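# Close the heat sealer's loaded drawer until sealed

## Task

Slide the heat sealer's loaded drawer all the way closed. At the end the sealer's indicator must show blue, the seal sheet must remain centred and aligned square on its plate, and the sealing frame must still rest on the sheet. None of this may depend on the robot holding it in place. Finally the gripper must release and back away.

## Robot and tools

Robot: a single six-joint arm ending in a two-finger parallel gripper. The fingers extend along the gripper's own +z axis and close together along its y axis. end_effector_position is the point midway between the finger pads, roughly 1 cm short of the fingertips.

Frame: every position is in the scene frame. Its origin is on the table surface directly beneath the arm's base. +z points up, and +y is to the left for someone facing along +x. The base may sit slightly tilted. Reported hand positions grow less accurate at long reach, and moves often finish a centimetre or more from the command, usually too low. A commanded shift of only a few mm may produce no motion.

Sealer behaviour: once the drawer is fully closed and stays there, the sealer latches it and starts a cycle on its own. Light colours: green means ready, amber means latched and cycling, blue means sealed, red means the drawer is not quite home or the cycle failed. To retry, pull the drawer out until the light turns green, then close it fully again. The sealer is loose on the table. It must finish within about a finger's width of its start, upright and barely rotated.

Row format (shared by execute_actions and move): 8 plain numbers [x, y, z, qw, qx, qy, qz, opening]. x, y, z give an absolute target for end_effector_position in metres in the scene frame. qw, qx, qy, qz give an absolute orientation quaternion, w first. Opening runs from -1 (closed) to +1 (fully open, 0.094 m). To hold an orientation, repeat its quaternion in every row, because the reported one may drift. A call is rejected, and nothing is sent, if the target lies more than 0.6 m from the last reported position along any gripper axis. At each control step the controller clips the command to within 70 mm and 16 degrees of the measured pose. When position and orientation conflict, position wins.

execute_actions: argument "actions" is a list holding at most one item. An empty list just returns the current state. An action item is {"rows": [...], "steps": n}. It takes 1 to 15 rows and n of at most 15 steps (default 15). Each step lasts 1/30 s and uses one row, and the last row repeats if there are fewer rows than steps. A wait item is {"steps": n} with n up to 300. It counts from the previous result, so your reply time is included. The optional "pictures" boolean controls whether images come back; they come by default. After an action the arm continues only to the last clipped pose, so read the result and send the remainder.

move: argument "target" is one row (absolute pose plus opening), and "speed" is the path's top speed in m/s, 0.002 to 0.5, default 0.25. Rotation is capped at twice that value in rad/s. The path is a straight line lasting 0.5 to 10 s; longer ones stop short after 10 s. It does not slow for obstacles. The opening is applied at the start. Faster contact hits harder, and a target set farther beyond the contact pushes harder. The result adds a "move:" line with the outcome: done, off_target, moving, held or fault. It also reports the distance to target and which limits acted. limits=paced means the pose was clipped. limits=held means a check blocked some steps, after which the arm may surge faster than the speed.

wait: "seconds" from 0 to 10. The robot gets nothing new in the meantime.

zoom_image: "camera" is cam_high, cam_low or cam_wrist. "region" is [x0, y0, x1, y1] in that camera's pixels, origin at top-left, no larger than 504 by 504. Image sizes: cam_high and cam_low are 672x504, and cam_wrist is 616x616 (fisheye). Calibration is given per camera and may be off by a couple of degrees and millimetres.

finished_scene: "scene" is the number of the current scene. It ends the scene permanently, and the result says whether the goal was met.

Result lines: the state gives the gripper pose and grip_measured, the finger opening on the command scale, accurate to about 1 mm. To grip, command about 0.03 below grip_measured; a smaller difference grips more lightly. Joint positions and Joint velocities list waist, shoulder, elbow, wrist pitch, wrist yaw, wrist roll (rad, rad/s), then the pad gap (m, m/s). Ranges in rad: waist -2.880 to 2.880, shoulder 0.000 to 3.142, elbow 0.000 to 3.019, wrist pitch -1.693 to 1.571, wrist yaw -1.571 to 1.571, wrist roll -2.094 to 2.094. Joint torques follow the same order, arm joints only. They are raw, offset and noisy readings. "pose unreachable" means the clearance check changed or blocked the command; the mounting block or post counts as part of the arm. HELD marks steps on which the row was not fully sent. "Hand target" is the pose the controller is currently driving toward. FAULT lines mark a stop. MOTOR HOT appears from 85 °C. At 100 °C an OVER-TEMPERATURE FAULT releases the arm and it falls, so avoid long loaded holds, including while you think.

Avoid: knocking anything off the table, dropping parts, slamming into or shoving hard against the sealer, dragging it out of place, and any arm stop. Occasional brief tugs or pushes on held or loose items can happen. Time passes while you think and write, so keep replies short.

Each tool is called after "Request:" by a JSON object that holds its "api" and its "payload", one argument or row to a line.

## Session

Request:
{"api": "execute_actions", "payload": {
  "actions": []
}}

Scene clock: 0.00 s of 5400.00 s.
end_effector_position=(+0.4471, -0.5596, +0.2704) grip_measured=+1.000 end_effector_quat_wxyz=(+0.227, -0.403, +0.886, -0.024)
Joint positions: [-0.958  1.66   1.7   -1.034 -0.77  -1.868  0.094]
Joint velocities: [-0.005 -0.005 -0.007 -0.002 -0.022  0.007  0.   ]
Joint torques (N m, as the arm reports them, + toward a larger angle): no reading
Hand target: +0.453, -0.565, +0.277; +0.228, -0.408, +0.883, -0.033
camera_calibration (this result's frames):
cam_wrist: T_world_to_cam=[[0.709322, -0.665066, 0.233557, -0.756969], [-0.704457, -0.680386, 0.202027, -0.113028], [0.0245473, -0.307833, -0.951124, 0.194798], [0, 0, 0, 1]] pos_world=[0.452529, -0.520372, 0.384907]

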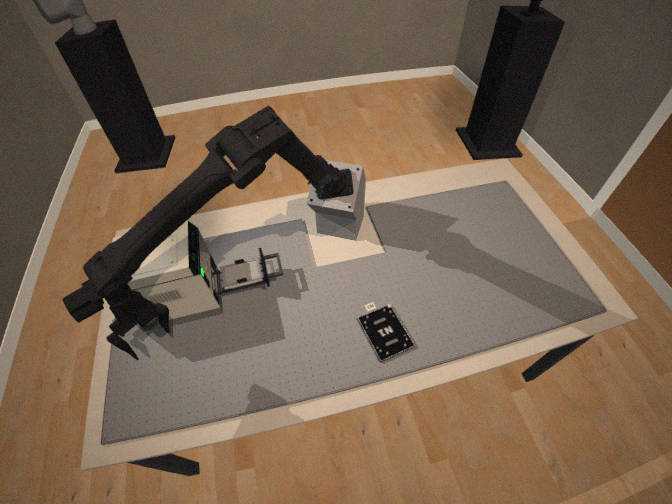

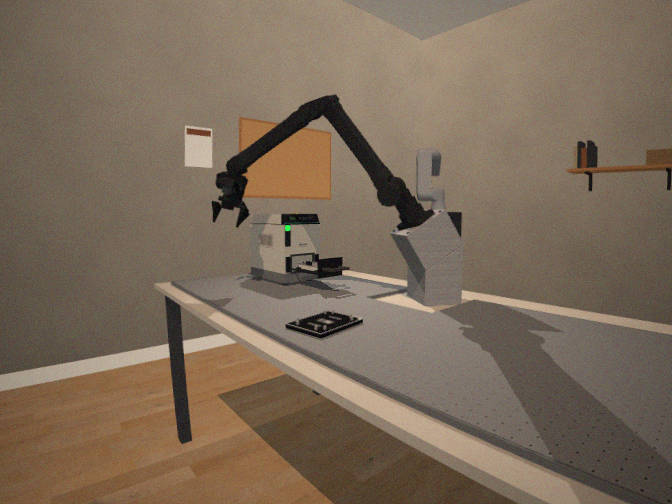

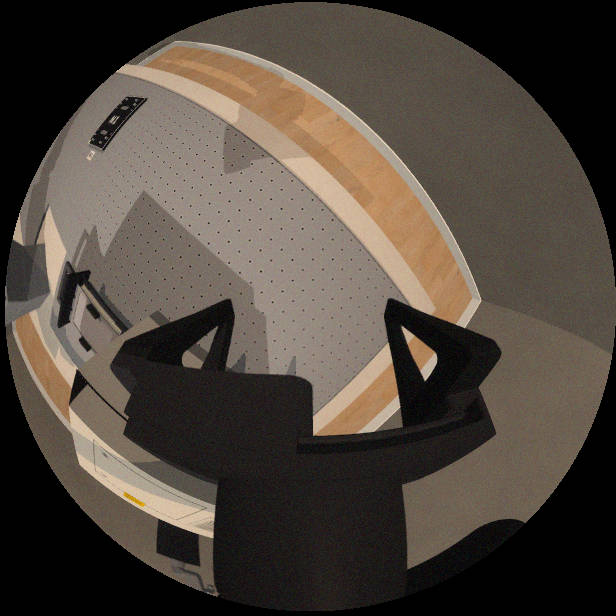

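Request:
{"api": "zoom_image", "payload": {
  "camera": "cam_high",
  "region": [90, 190, 330, 370]
}}

Request:
{"api": "zoom_image", "payload": {
  "camera": "cam_low",
  "region": [230, 190, 390, 310]
}}

Region (90, 190, 330, 370) of cam_high's 672x504 image, scaled by 2.100, with more detail than that image has; it fills the top 378 rows of this view, and the rest is white.

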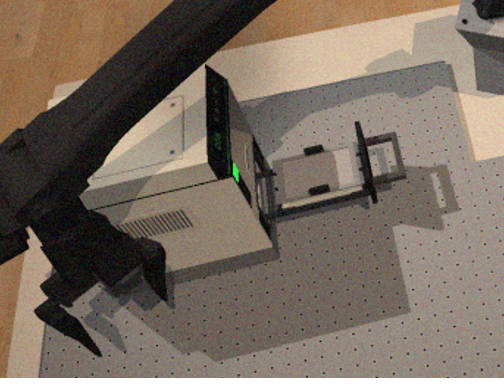

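Region (230, 190, 390, 310) of cam_low's 672x504 image, scaled by 3.150, with more detail than that image has; it fills the top 378 rows of this view, and the rest is white.

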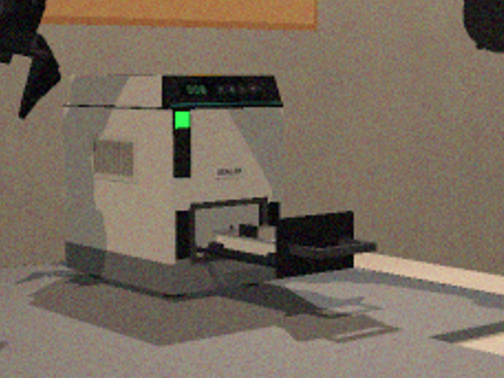

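Request:
{"api": "move", "payload": {
  "target": [0.42, -0.36, 0.34, 0.227, -0.403, 0.886, -0.024, -0.2],
  "speed": 0.25
}}

Request:
{"api": "move", "payload": {
  "target": [0.20, -0.15, 0.27, 0.1919, 0.6482, 0.7161, -0.1737, -0.2],
  "speed": 0.3
}}

Scene clock: 61.27 s of 5400.00 s.
end_effector_position=(+0.4130, -0.3599, +0.3383) grip_measured=-0.197 end_effector_quat_wxyz=(+0.225, -0.403, +0.887, -0.021)
Joint positions: [-0.835  1.103  1.114 -0.922 -0.696 -1.737  0.038]
Joint velocities: [-0.005  0.024 -0.002  0.022  0.007  0.007  0.   ]
Joint torques (N m, as the arm reports them, + toward a larger angle): [ -2.24 -11.54   9.88   1.25  -0.29   0.11]
Hand target: +0.417, -0.360, +0.339; +0.227, -0.403, +0.886, -0.024
Off the commanded pose: 0.007 m, 0 deg.
move: done
camera_calibration (this result's frames):
cam_wrist: T_world_to_cam=[[0.710835, -0.665522, 0.227584, -0.614575], [-0.703094, -0.681228, 0.20393, -0.0164375], [0.0193166, -0.304973, -0.952165, 0.325192], [0, 0, 0, 1]] pos_world=[0.419023, -0.321036, 0.452856]

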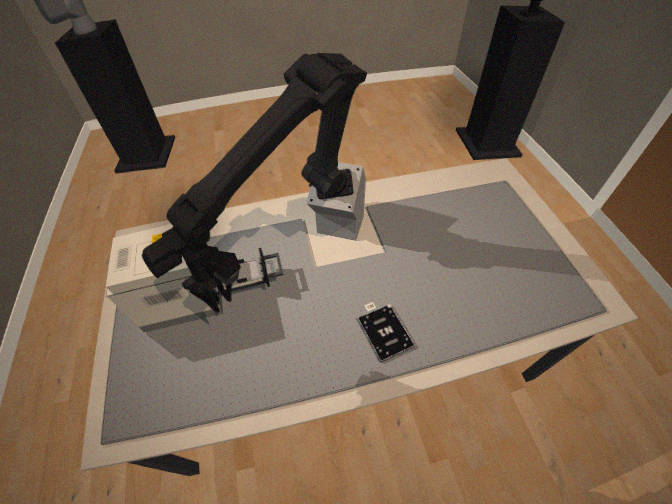

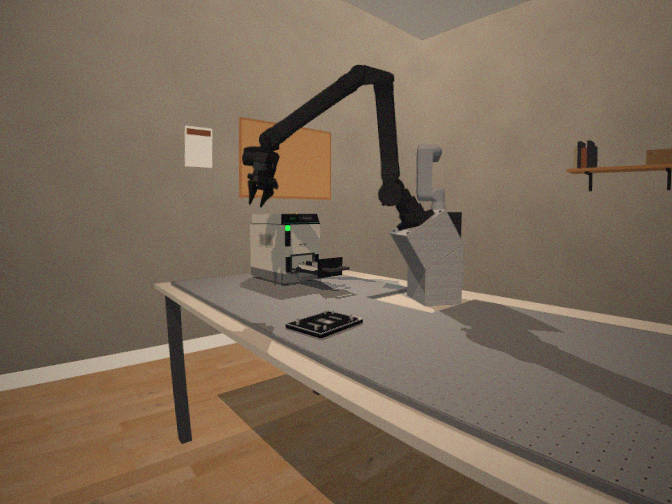

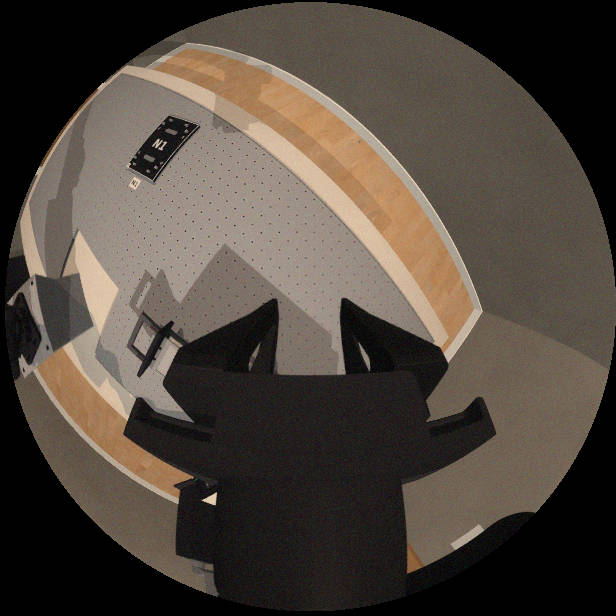

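Scene clock: 65.83 s of 5400.00 s.
end_effector_position=(+0.1950, -0.1544, +0.2650) grip_measured=-0.197 end_effector_quat_wxyz=(+0.192, +0.648, +0.716, -0.176)
Joint positions: [ 0.026  0.213  0.218 -0.846  0.682  1.17   0.038]
Joint velocities: [ 0.005 -0.015  0.002 -0.012  0.022 -0.022 -0.001]
Joint torques (N m, as the arm reports them, + toward a larger angle): [-0.28 -0.02 10.47  0.6   0.67  0.09]
Hand target: +0.198, -0.153, +0.267; +0.191, +0.648, +0.716, -0.174
Off the commanded pose: 0.008 m, 0 deg.
move: done
camera_calibration (this result's frames):
cam_wrist: T_world_to_cam=[[-0.994182, -0.107053, 0.0119346, 0.169695], [-0.105693, 0.990874, 0.0836545, 0.158797], [-0.0207811, 0.0819064, -0.996423, 0.401535], [0, 0, 0, 1]] pos_world=[0.193836, -0.17207, 0.38479]

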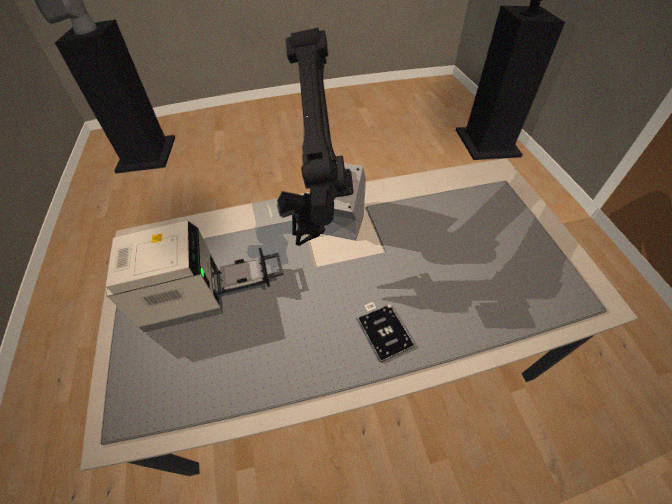

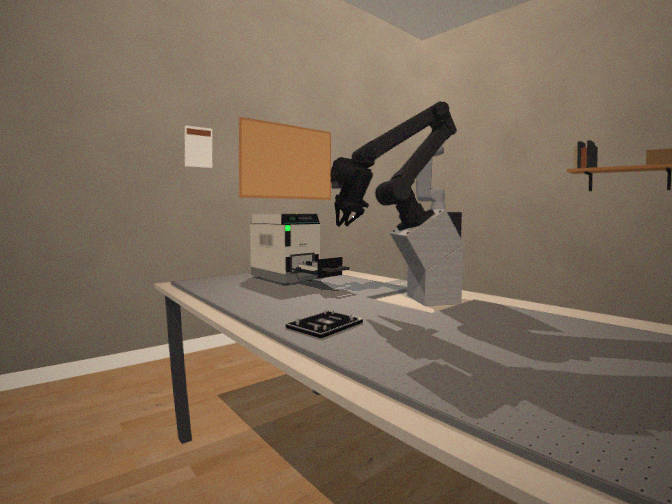

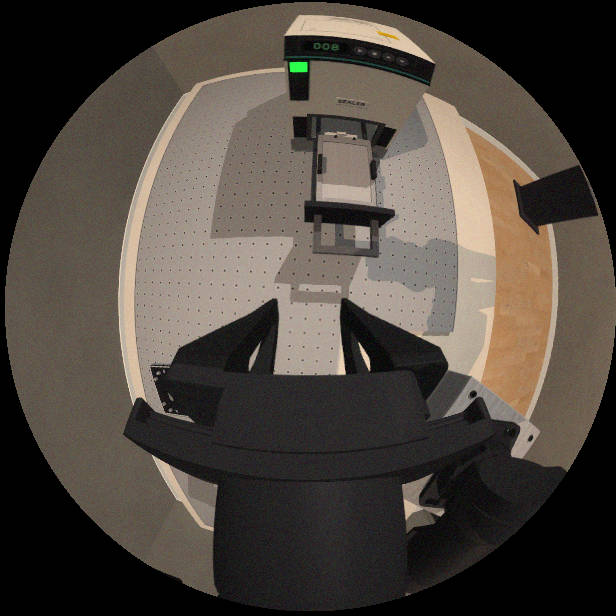

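Request:
{"api": "zoom_image", "payload": {
  "camera": "cam_wrist",
  "region": [270, 100, 430, 270]
}}

Region (270, 100, 430, 270) of cam_wrist's 616x616 image, scaled by 2.965, with more detail than that image has; it fills the left 474 columns of this view, and the rest is white.

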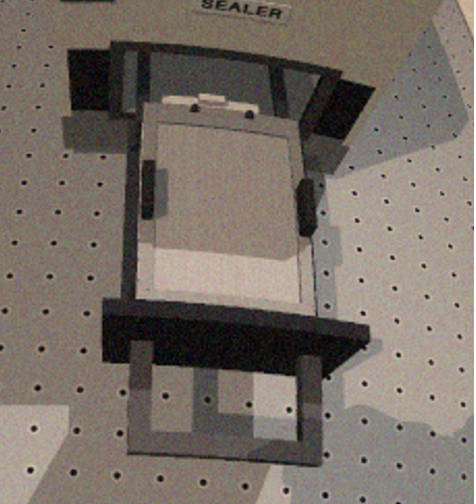

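Request:
{"api": "move", "payload": {
  "target": [0.150, -0.183, 0.108, 0.1885, 0.6618, 0.7036, -0.1773, -0.2],
  "speed": 0.15
}}

Scene clock: 103.47 s of 5400.00 s.
end_effector_position=(+0.1581, -0.1596, +0.1800) grip_measured=-0.197 end_effector_quat_wxyz=(+0.184, +0.665, +0.703, -0.171)
Joint positions: [-0.24   0.526  0.006 -0.223  0.484  0.999  0.038]
Joint velocities: [-0.015  0.005 -0.007  0.002 -0.066  0.022 -0.001]
Joint torques (N m, as the arm reports them, + toward a larger angle): [-0.41 -1.62  6.11  0.86  0.55  0.01]
Hand target: +0.160, -0.159, +0.181; +0.186, +0.664, +0.704, -0.170
Off the commanded pose: 0.076 m, 1 deg; position clipped at the last step of the last action.
move: held; limits=paced,held; held on 17 of 41 steps, including the last
pose unreachable: on one or more control steps of this call an arm could not follow its commanded pose, so it was not sent that pose on those steps. On the call's last step it was still not sent that pose. It may still have moved: this result reports where it is.
cause: the commanded pose would bring two parts of the arm too close to each other (its shoulder (the part past joint 1) and its forearm (the part past joint 3), with joints 2 (shoulder) and 3 (elbow) between them).
camera_calibration (this result's frames):
cam_wrist: T_world_to_cam=[[-0.997852, -0.0652533, 0.00582431, 0.14179], [-0.0643064, 0.992581, 0.103185, 0.157386], [-0.0125143, 0.102589, -0.994645, 0.318151], [0, 0, 0, 1]] pos_world=[0.155588, -0.179605, 0.299381]

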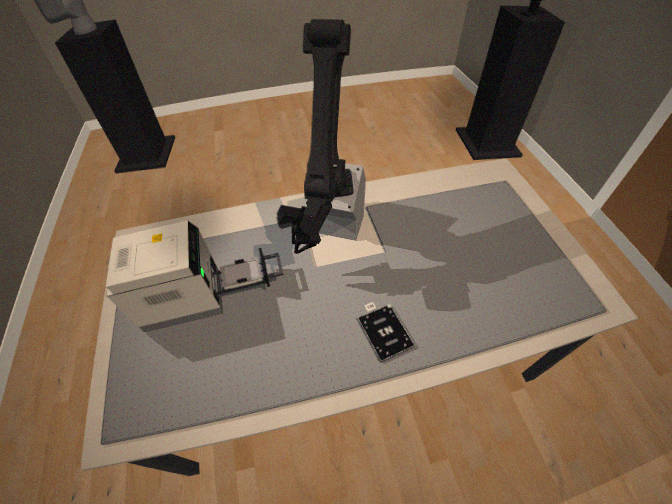

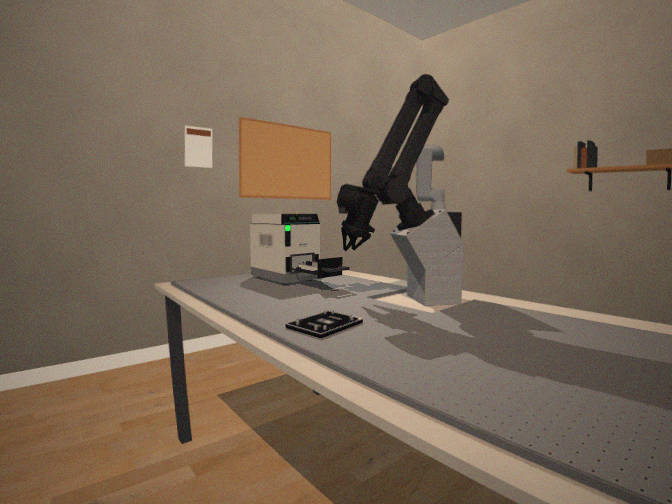

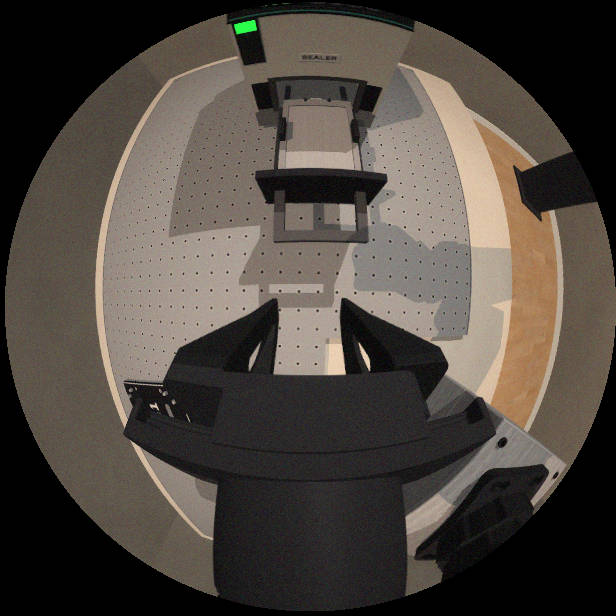

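Request:
{"api": "move", "payload": {
  "target": [0.155, -0.175, 0.185, 0, 0.6852, 0.7284, 0, -0.2],
  "speed": 0.15
}}

Request:
{"api": "move", "payload": {
  "target": [0.150, -0.185, 0.108, 0, 0.6852, 0.7284, 0, -0.2],
  "speed": 0.12
}}

Scene clock: 126.67 s of 5400.00 s.
end_effector_position=(+0.1501, -0.1646, +0.1817) grip_measured=-0.197 end_effector_quat_wxyz=(-0.005, +0.687, +0.726, +0.002)
Joint positions: [-0.793  0.735  0.22  -0.557 -0.242  0.593  0.038]
Joint velocities: [ 0.005 -0.005 -0.007 -0.007 -0.051 -0.022 -0.   ]
Joint torques (N m, as the arm reports them, + toward a larger angle): [-2.28 -2.66  8.11  0.27 -0.01 -0.09]
Hand target: +0.156, -0.174, +0.186; +0.001, +0.685, +0.728, -0.000
Off the commanded pose: 0.012 m, 1 deg.
move: off_target
camera_calibration (this result's frames):
cam_wrist: T_world_to_cam=[[-0.997689, -0.0674938, 0.00779897, 0.132661], [-0.0503807, 0.811926, 0.581582, 0.0429098], [-0.0455854, 0.579846, -0.81345, 0.370882], [0, 0, 0, 1]] pos_world=[0.151423, -0.24094, 0.275704]

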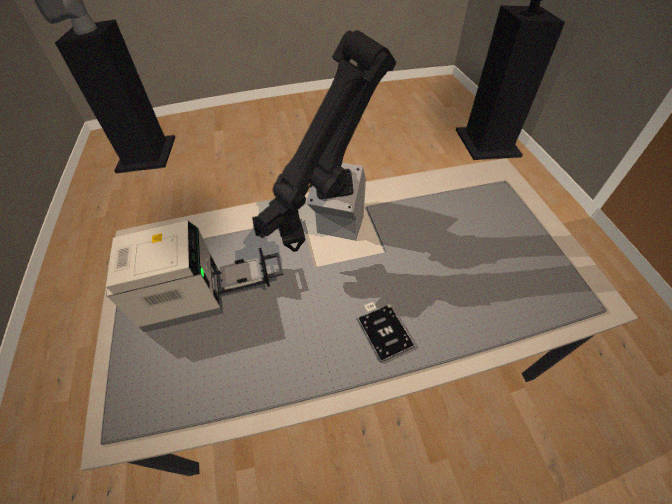

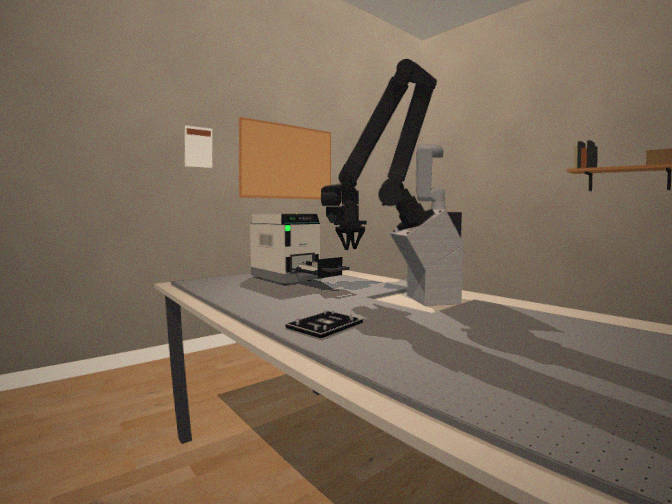

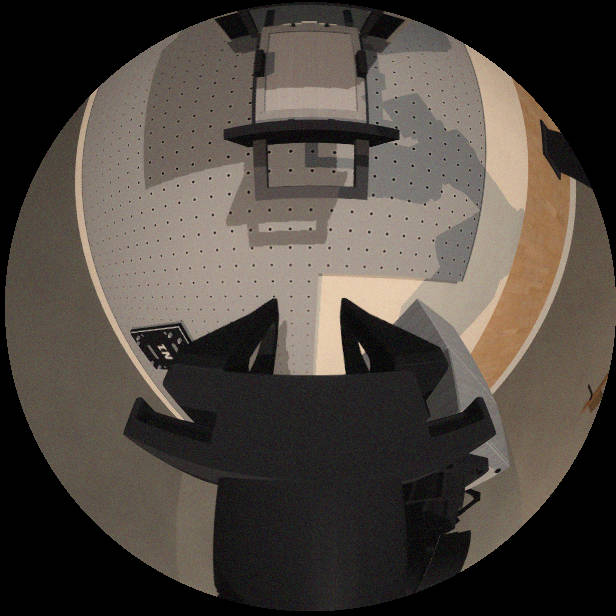

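Scene clock: 127.83 s of 5400.00 s.
end_effector_position=(+0.1455, -0.1828, +0.1108) grip_measured=-0.197 end_effector_quat_wxyz=(-0.004, +0.687, +0.727, -0.001)
Joint positions: [-0.776  1.22   0.226 -0.071 -0.229  0.607  0.038]
Joint velocities: [-0.005 -0.005 -0.002  0.002 -0.051 -0.081  0.002]
Joint torques (N m, as the arm reports them, + toward a larger angle): [-1.03 -5.7   1.85  1.08  0.24  0.08]
Hand target: +0.151, -0.185, +0.110; -0.000, +0.685, +0.728, +0.000
Off the commanded pose: 0.006 m, 1 deg.
move: done
camera_calibration (this result's frames):
cam_wrist: T_world_to_cam=[[-0.997564, -0.0689595, 0.0105637, 0.126807], [-0.0501797, 0.814448, 0.578063, 0.0995396], [-0.0484665, 0.576124, -0.815924, 0.323555], [0, 0, 0, 1]] pos_world=[0.147174, -0.258733, 0.205117]

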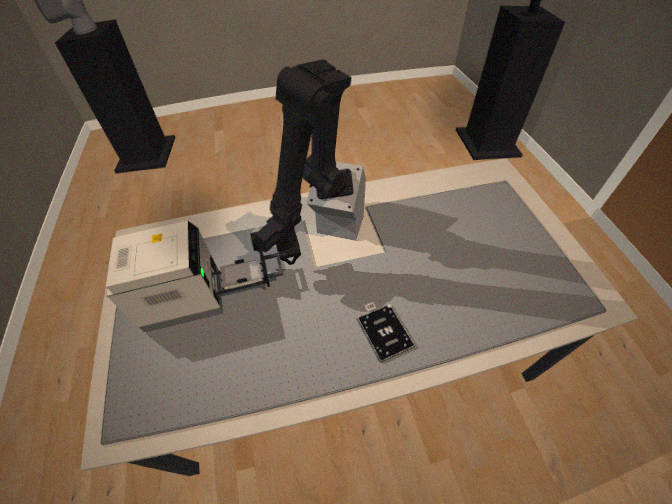

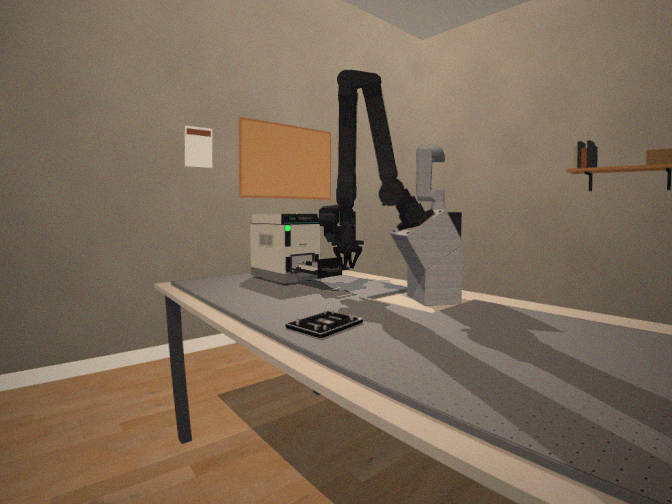

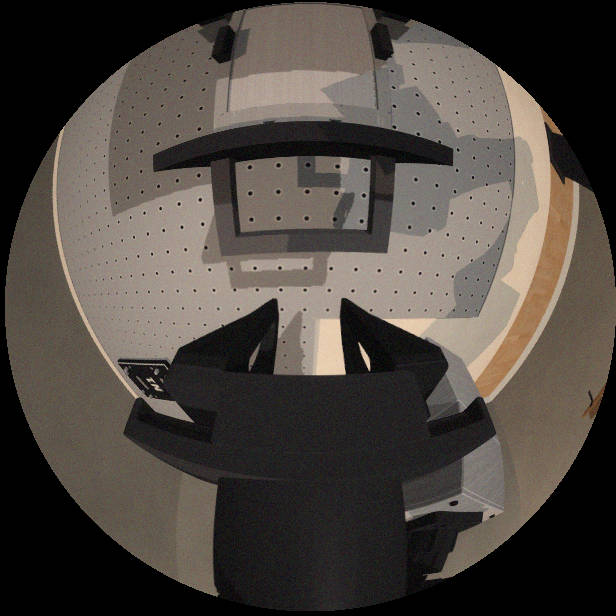

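Request:
{"api": "move", "payload": {
  "target": [0.153, -0.30, 0.106, 0.0951, 0.6793, 0.7221, -0.0894, -0.2],
  "speed": 0.03
}}

Scene clock: 140.83 s of 5400.00 s.
end_effector_position=(+0.1531, -0.2857, +0.1057) grip_measured=-0.197 end_effector_quat_wxyz=(+0.085, +0.680, +0.724, -0.080)
Joint positions: [-0.902  1.349  0.338  0.133 -0.177  0.537  0.038]
Joint velocities: [ 0.005 -0.005  0.007 -0.012  0.007 -0.11  -0.   ]
Joint torques (N m, as the arm reports them, + toward a larger angle): [-4.87 -6.46  3.58  1.93  0.43 -0.06]
Hand target: +0.154, -0.300, +0.106; +0.095, +0.679, +0.722, -0.090
Off the commanded pose: 0.014 m, 2 deg.
move: off_target
camera_calibration (this result's frames):
cam_wrist: T_world_to_cam=[[-0.997231, -0.0740411, 0.006894, 0.126289], [-0.0663256, 0.927555, 0.367753, 0.243672], [-0.0336234, 0.366277, -0.929898, 0.328927], [0, 0, 0, 1]] pos_world=[0.153161, -0.337147, 0.215387]

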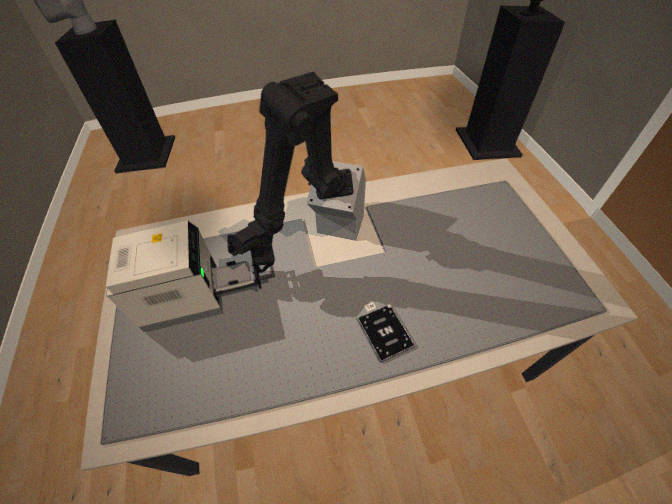

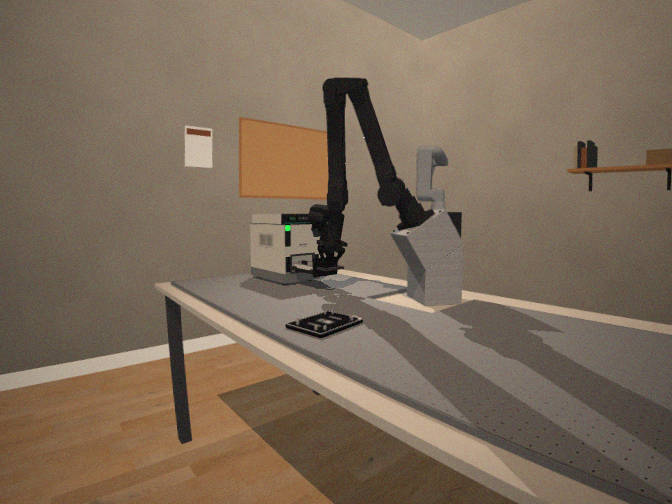

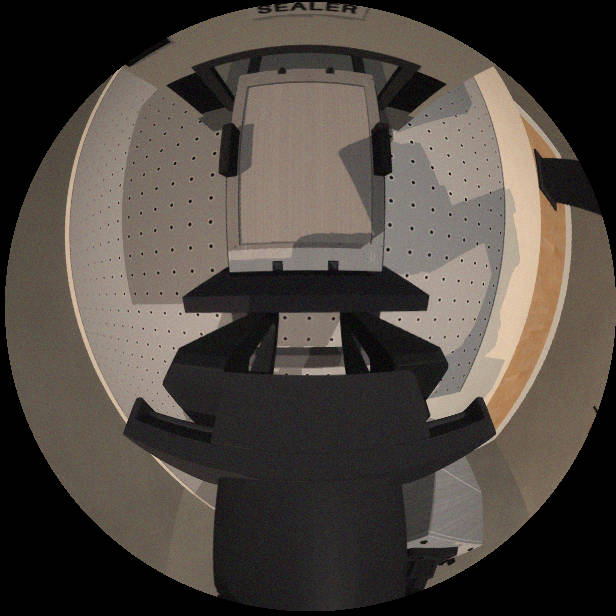

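Request:
{"api": "zoom_image", "payload": {
  "camera": "cam_wrist",
  "region": [170, 230, 450, 400]
}}

Request:
{"api": "zoom_image", "payload": {
  "camera": "cam_low",
  "region": [260, 200, 380, 290]
}}

Region (170, 230, 450, 400) of cam_wrist's 616x616 image, scaled by 1.800, with more detail than that image has; it fills the top 306 rows of this view, and the rest is white.

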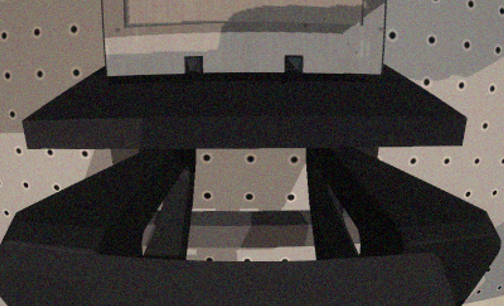

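Region (260, 200, 380, 290) of cam_low's 672x504 image, scaled by 4.200, with more detail than that image has; it fills the top 378 rows of this view, and the rest is white.

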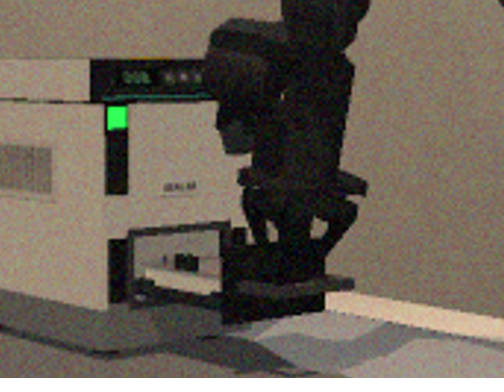

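Request:
{"api": "move", "payload": {
  "target": [0.153, -0.279, 0.15, 0.0951, 0.6793, 0.7221, -0.0894, -0.2],
  "speed": 0.08
}}

Request:
{"api": "move", "payload": {
  "target": [0.151, -0.222, 0.145, 0.0951, 0.6793, 0.7221, -0.0894, -0.2],
  "speed": 0.12
}}

Request:
{"api": "move", "payload": {
  "target": [0.151, -0.225, 0.086, 0.0951, 0.6793, 0.7221, -0.0894, -0.2],
  "speed": 0.08
}}

Scene clock: 196.50 s of 5400.00 s.
end_effector_position=(+0.1563, -0.2787, +0.1479) grip_measured=-0.197 end_effector_quat_wxyz=(+0.097, +0.679, +0.723, -0.087)
Joint positions: [-0.922  1.118  0.303 -0.038 -0.181  0.528  0.038]
Joint velocities: [-0.005 -0.005  0.012  0.002 -0.007  0.007  0.   ]
Joint torques (N m, as the arm reports them, + toward a larger angle): [-4.09 -6.27  3.54  0.82  0.08 -0.09]
Hand target: +0.153, -0.279, +0.149; +0.095, +0.679, +0.722, -0.089
Off the commanded pose: 0.004 m, 0 deg.
move: done
camera_calibration (this result's frames):
cam_wrist: T_world_to_cam=[[-0.997235, -0.0743008, 0.00122255, 0.130479], [-0.069393, 0.936997, 0.342375, 0.228678], [-0.0265842, 0.341343, -0.939563, 0.359062], [0, 0, 0, 1]] pos_world=[0.155532, -0.327139, 0.258908]

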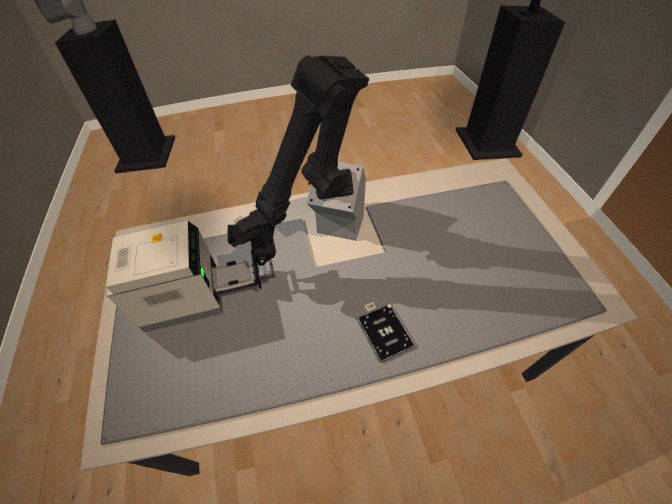

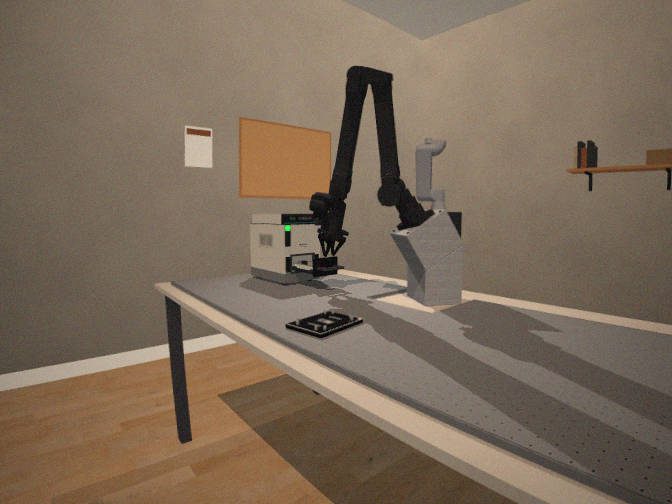

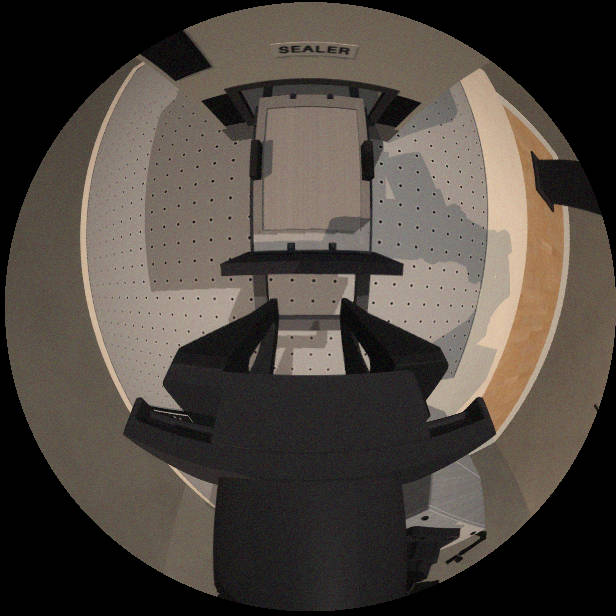

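Scene clock: 197.40 s of 5400.00 s.
end_effector_position=(+0.1445, -0.2196, +0.1429) grip_measured=-0.197 end_effector_quat_wxyz=(+0.085, +0.680, +0.723, -0.090)
Joint positions: [-0.799  1.022  0.168 -0.01  -0.092  0.617  0.038]
Joint velocities: [ 0.015 -0.015 -0.012 -0.007 -0.081 -0.081  0.   ]
Joint torques (N m, as the arm reports them, + toward a larger angle): [-1.06 -5.7   3.19  1.59  0.39  0.08]
Hand target: +0.150, -0.222, +0.145; +0.095, +0.679, +0.722, -0.089
Off the commanded pose: 0.007 m, 1 deg.
move: done
camera_calibration (this result's frames):
cam_wrist: T_world_to_cam=[[-0.997337, -0.0697844, 0.0211943, 0.121224], [-0.0576652, 0.932454, 0.356657, 0.169517], [-0.0446518, 0.354485, -0.933995, 0.338572], [0, 0, 0, 1]] pos_world=[0.145795, -0.269626, 0.253196]

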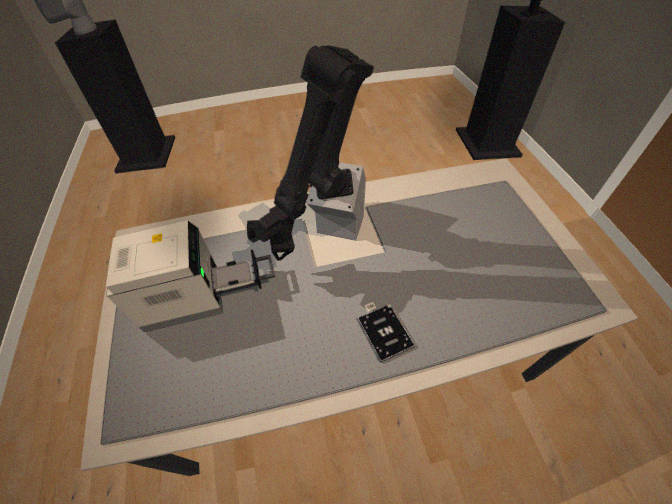

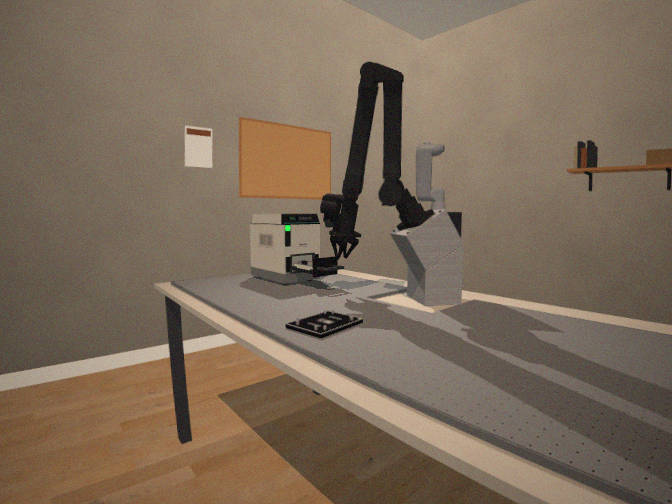

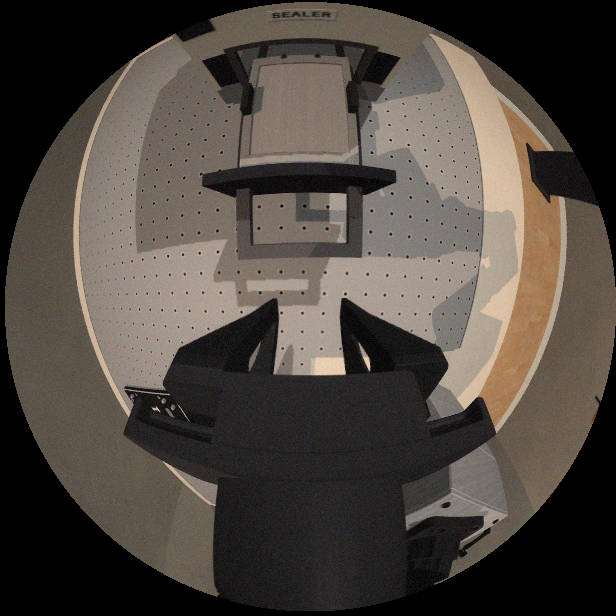

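Scene clock: 198.47 s of 5400.00 s.
end_effector_position=(+0.1481, -0.2261, +0.0886) grip_measured=-0.197 end_effector_quat_wxyz=(+0.092, +0.680, +0.722, -0.092)
Joint positions: [-0.741  1.422  0.198  0.379 -0.051  0.664  0.038]
Joint velocities: [ 0.015 -0.005  0.012  0.012 -0.11   0.022  0.   ]
Joint torques (N m, as the arm reports them, + toward a larger angle): [-1.33 -5.99 -0.66  1.68  0.38  0.08]
Hand target: +0.152, -0.225, +0.087; +0.095, +0.679, +0.722, -0.089
Off the commanded pose: 0.004 m, 0 deg.
move: done
camera_calibration (this result's frames):
cam_wrist: T_world_to_cam=[[-0.997435, -0.0702332, 0.0137906, 0.126064], [-0.0612296, 0.937064, 0.343747, 0.197836], [-0.0370652, 0.342021, -0.938961, 0.286852], [0, 0, 0, 1]] pos_world=[0.148487, -0.27464, 0.199599]

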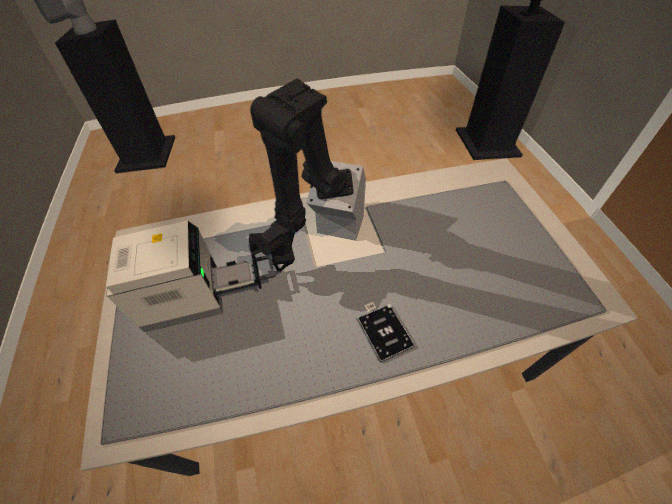

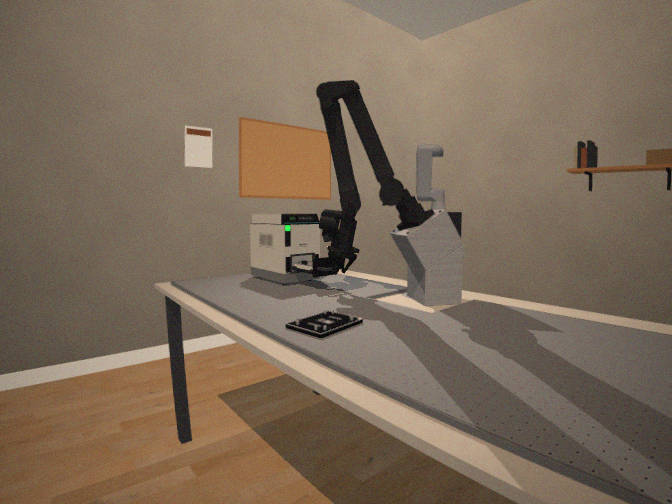

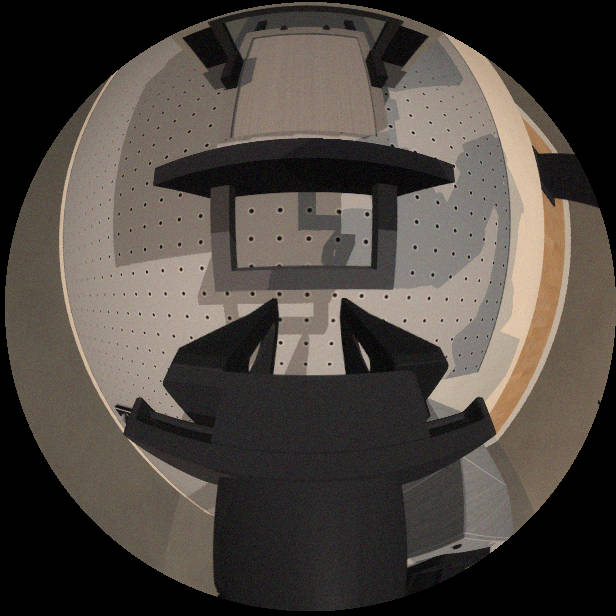

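Request:
{"api": "move", "payload": {
  "target": [0.155, -0.335, 0.086, 0.1576, 0.669, 0.7111, -0.1483, -0.2],
  "speed": 0.03
}}

Scene clock: 210.20 s of 5400.00 s.
end_effector_position=(+0.1566, -0.3239, +0.0858) grip_measured=-0.197 end_effector_quat_wxyz=(+0.149, +0.671, +0.712, -0.141)
Joint positions: [-0.881  1.518  0.354  0.442 -0.066  0.574  0.038]
Joint velocities: [-0.024 -0.005 -0.012 -0.007 -0.11   0.022  0.   ]
Joint torques (N m, as the arm reports them, + toward a larger angle): [-5.33 -7.64  1.78  2.33  0.27 -0.12]
Hand target: +0.156, -0.335, +0.086; +0.157, +0.669, +0.711, -0.148
Off the commanded pose: 0.011 m, 1 deg.
move: off_target
camera_calibration (this result's frames):
cam_wrist: T_world_to_cam=[[-0.997556, -0.0692448, 0.00931924, 0.128488], [-0.0660854, 0.978401, 0.195866, 0.31784], [-0.0226807, 0.194772, -0.980586, 0.271536], [0, 0, 0, 1]] pos_world=[0.155337, -0.354966, 0.202813]

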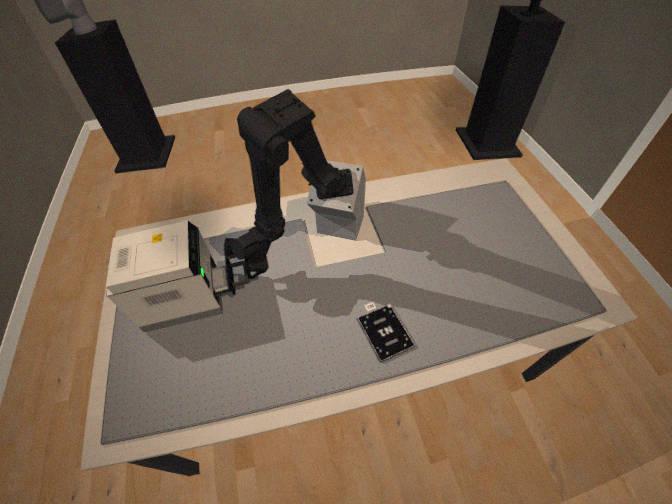

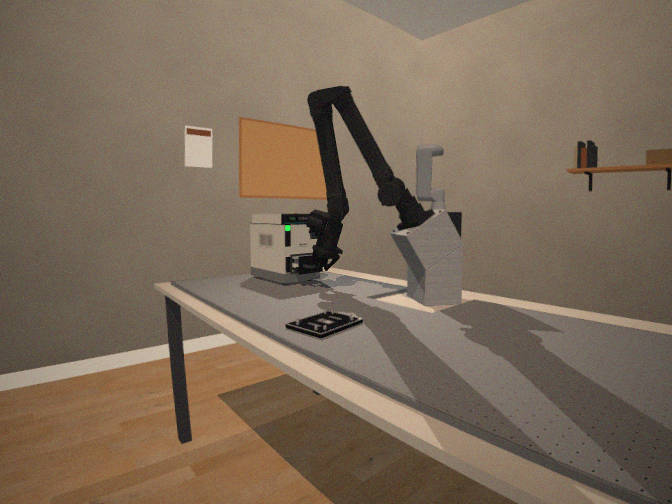

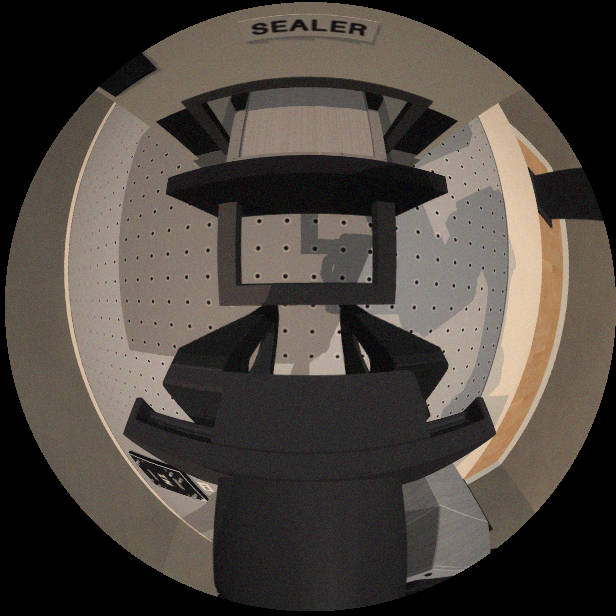

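Request:
{"api": "move", "payload": {
  "target": [0.157, -0.368, 0.086, 0.2008, 0.6587, 0.7002, -0.1889, -0.2],
  "speed": 0.02
}}

Scene clock: 221.80 s of 5400.00 s.
end_effector_position=(+0.1594, -0.3558, +0.0845) grip_measured=-0.197 end_effector_quat_wxyz=(+0.192, +0.661, +0.703, -0.178)
Joint positions: [-0.895  1.589  0.383  0.584 -0.018  0.57   0.038]
Joint velocities: [ 0.005 -0.005 -0.012 -0.002 -0.037  0.022 -0.   ]
Joint torques (N m, as the arm reports them, + toward a larger angle): [-5.9  -8.11  1.59  2.49  0.55 -0.11]
Hand target: +0.158, -0.368, +0.086; +0.201, +0.658, +0.700, -0.189
Off the commanded pose: 0.013 m, 2 deg.
move: off_target
camera_calibration (this result's frames):
cam_wrist: T_world_to_cam=[[-0.997503, -0.0704188, 0.00546229, 0.128933], [-0.0697438, 0.994247, 0.0812955, 0.365374], [-0.0111556, 0.0807115, -0.996675, 0.235554], [0, 0, 0, 1]] pos_world=[0.156722, -0.373205, 0.204363]

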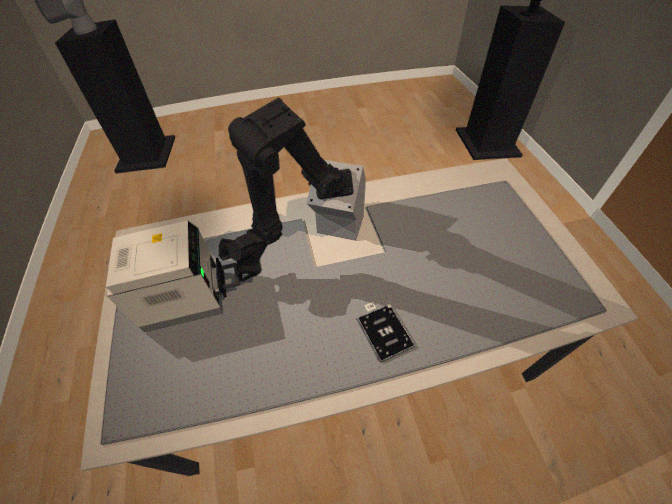

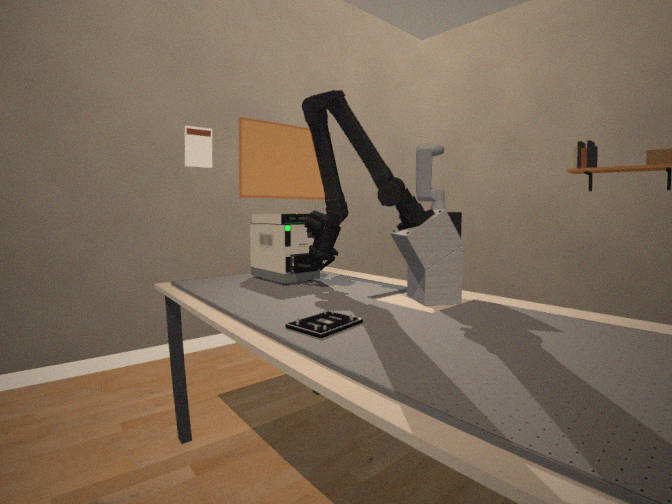

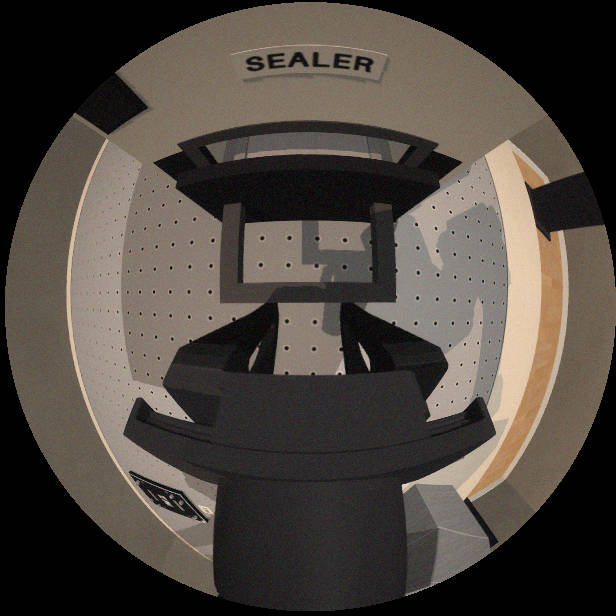

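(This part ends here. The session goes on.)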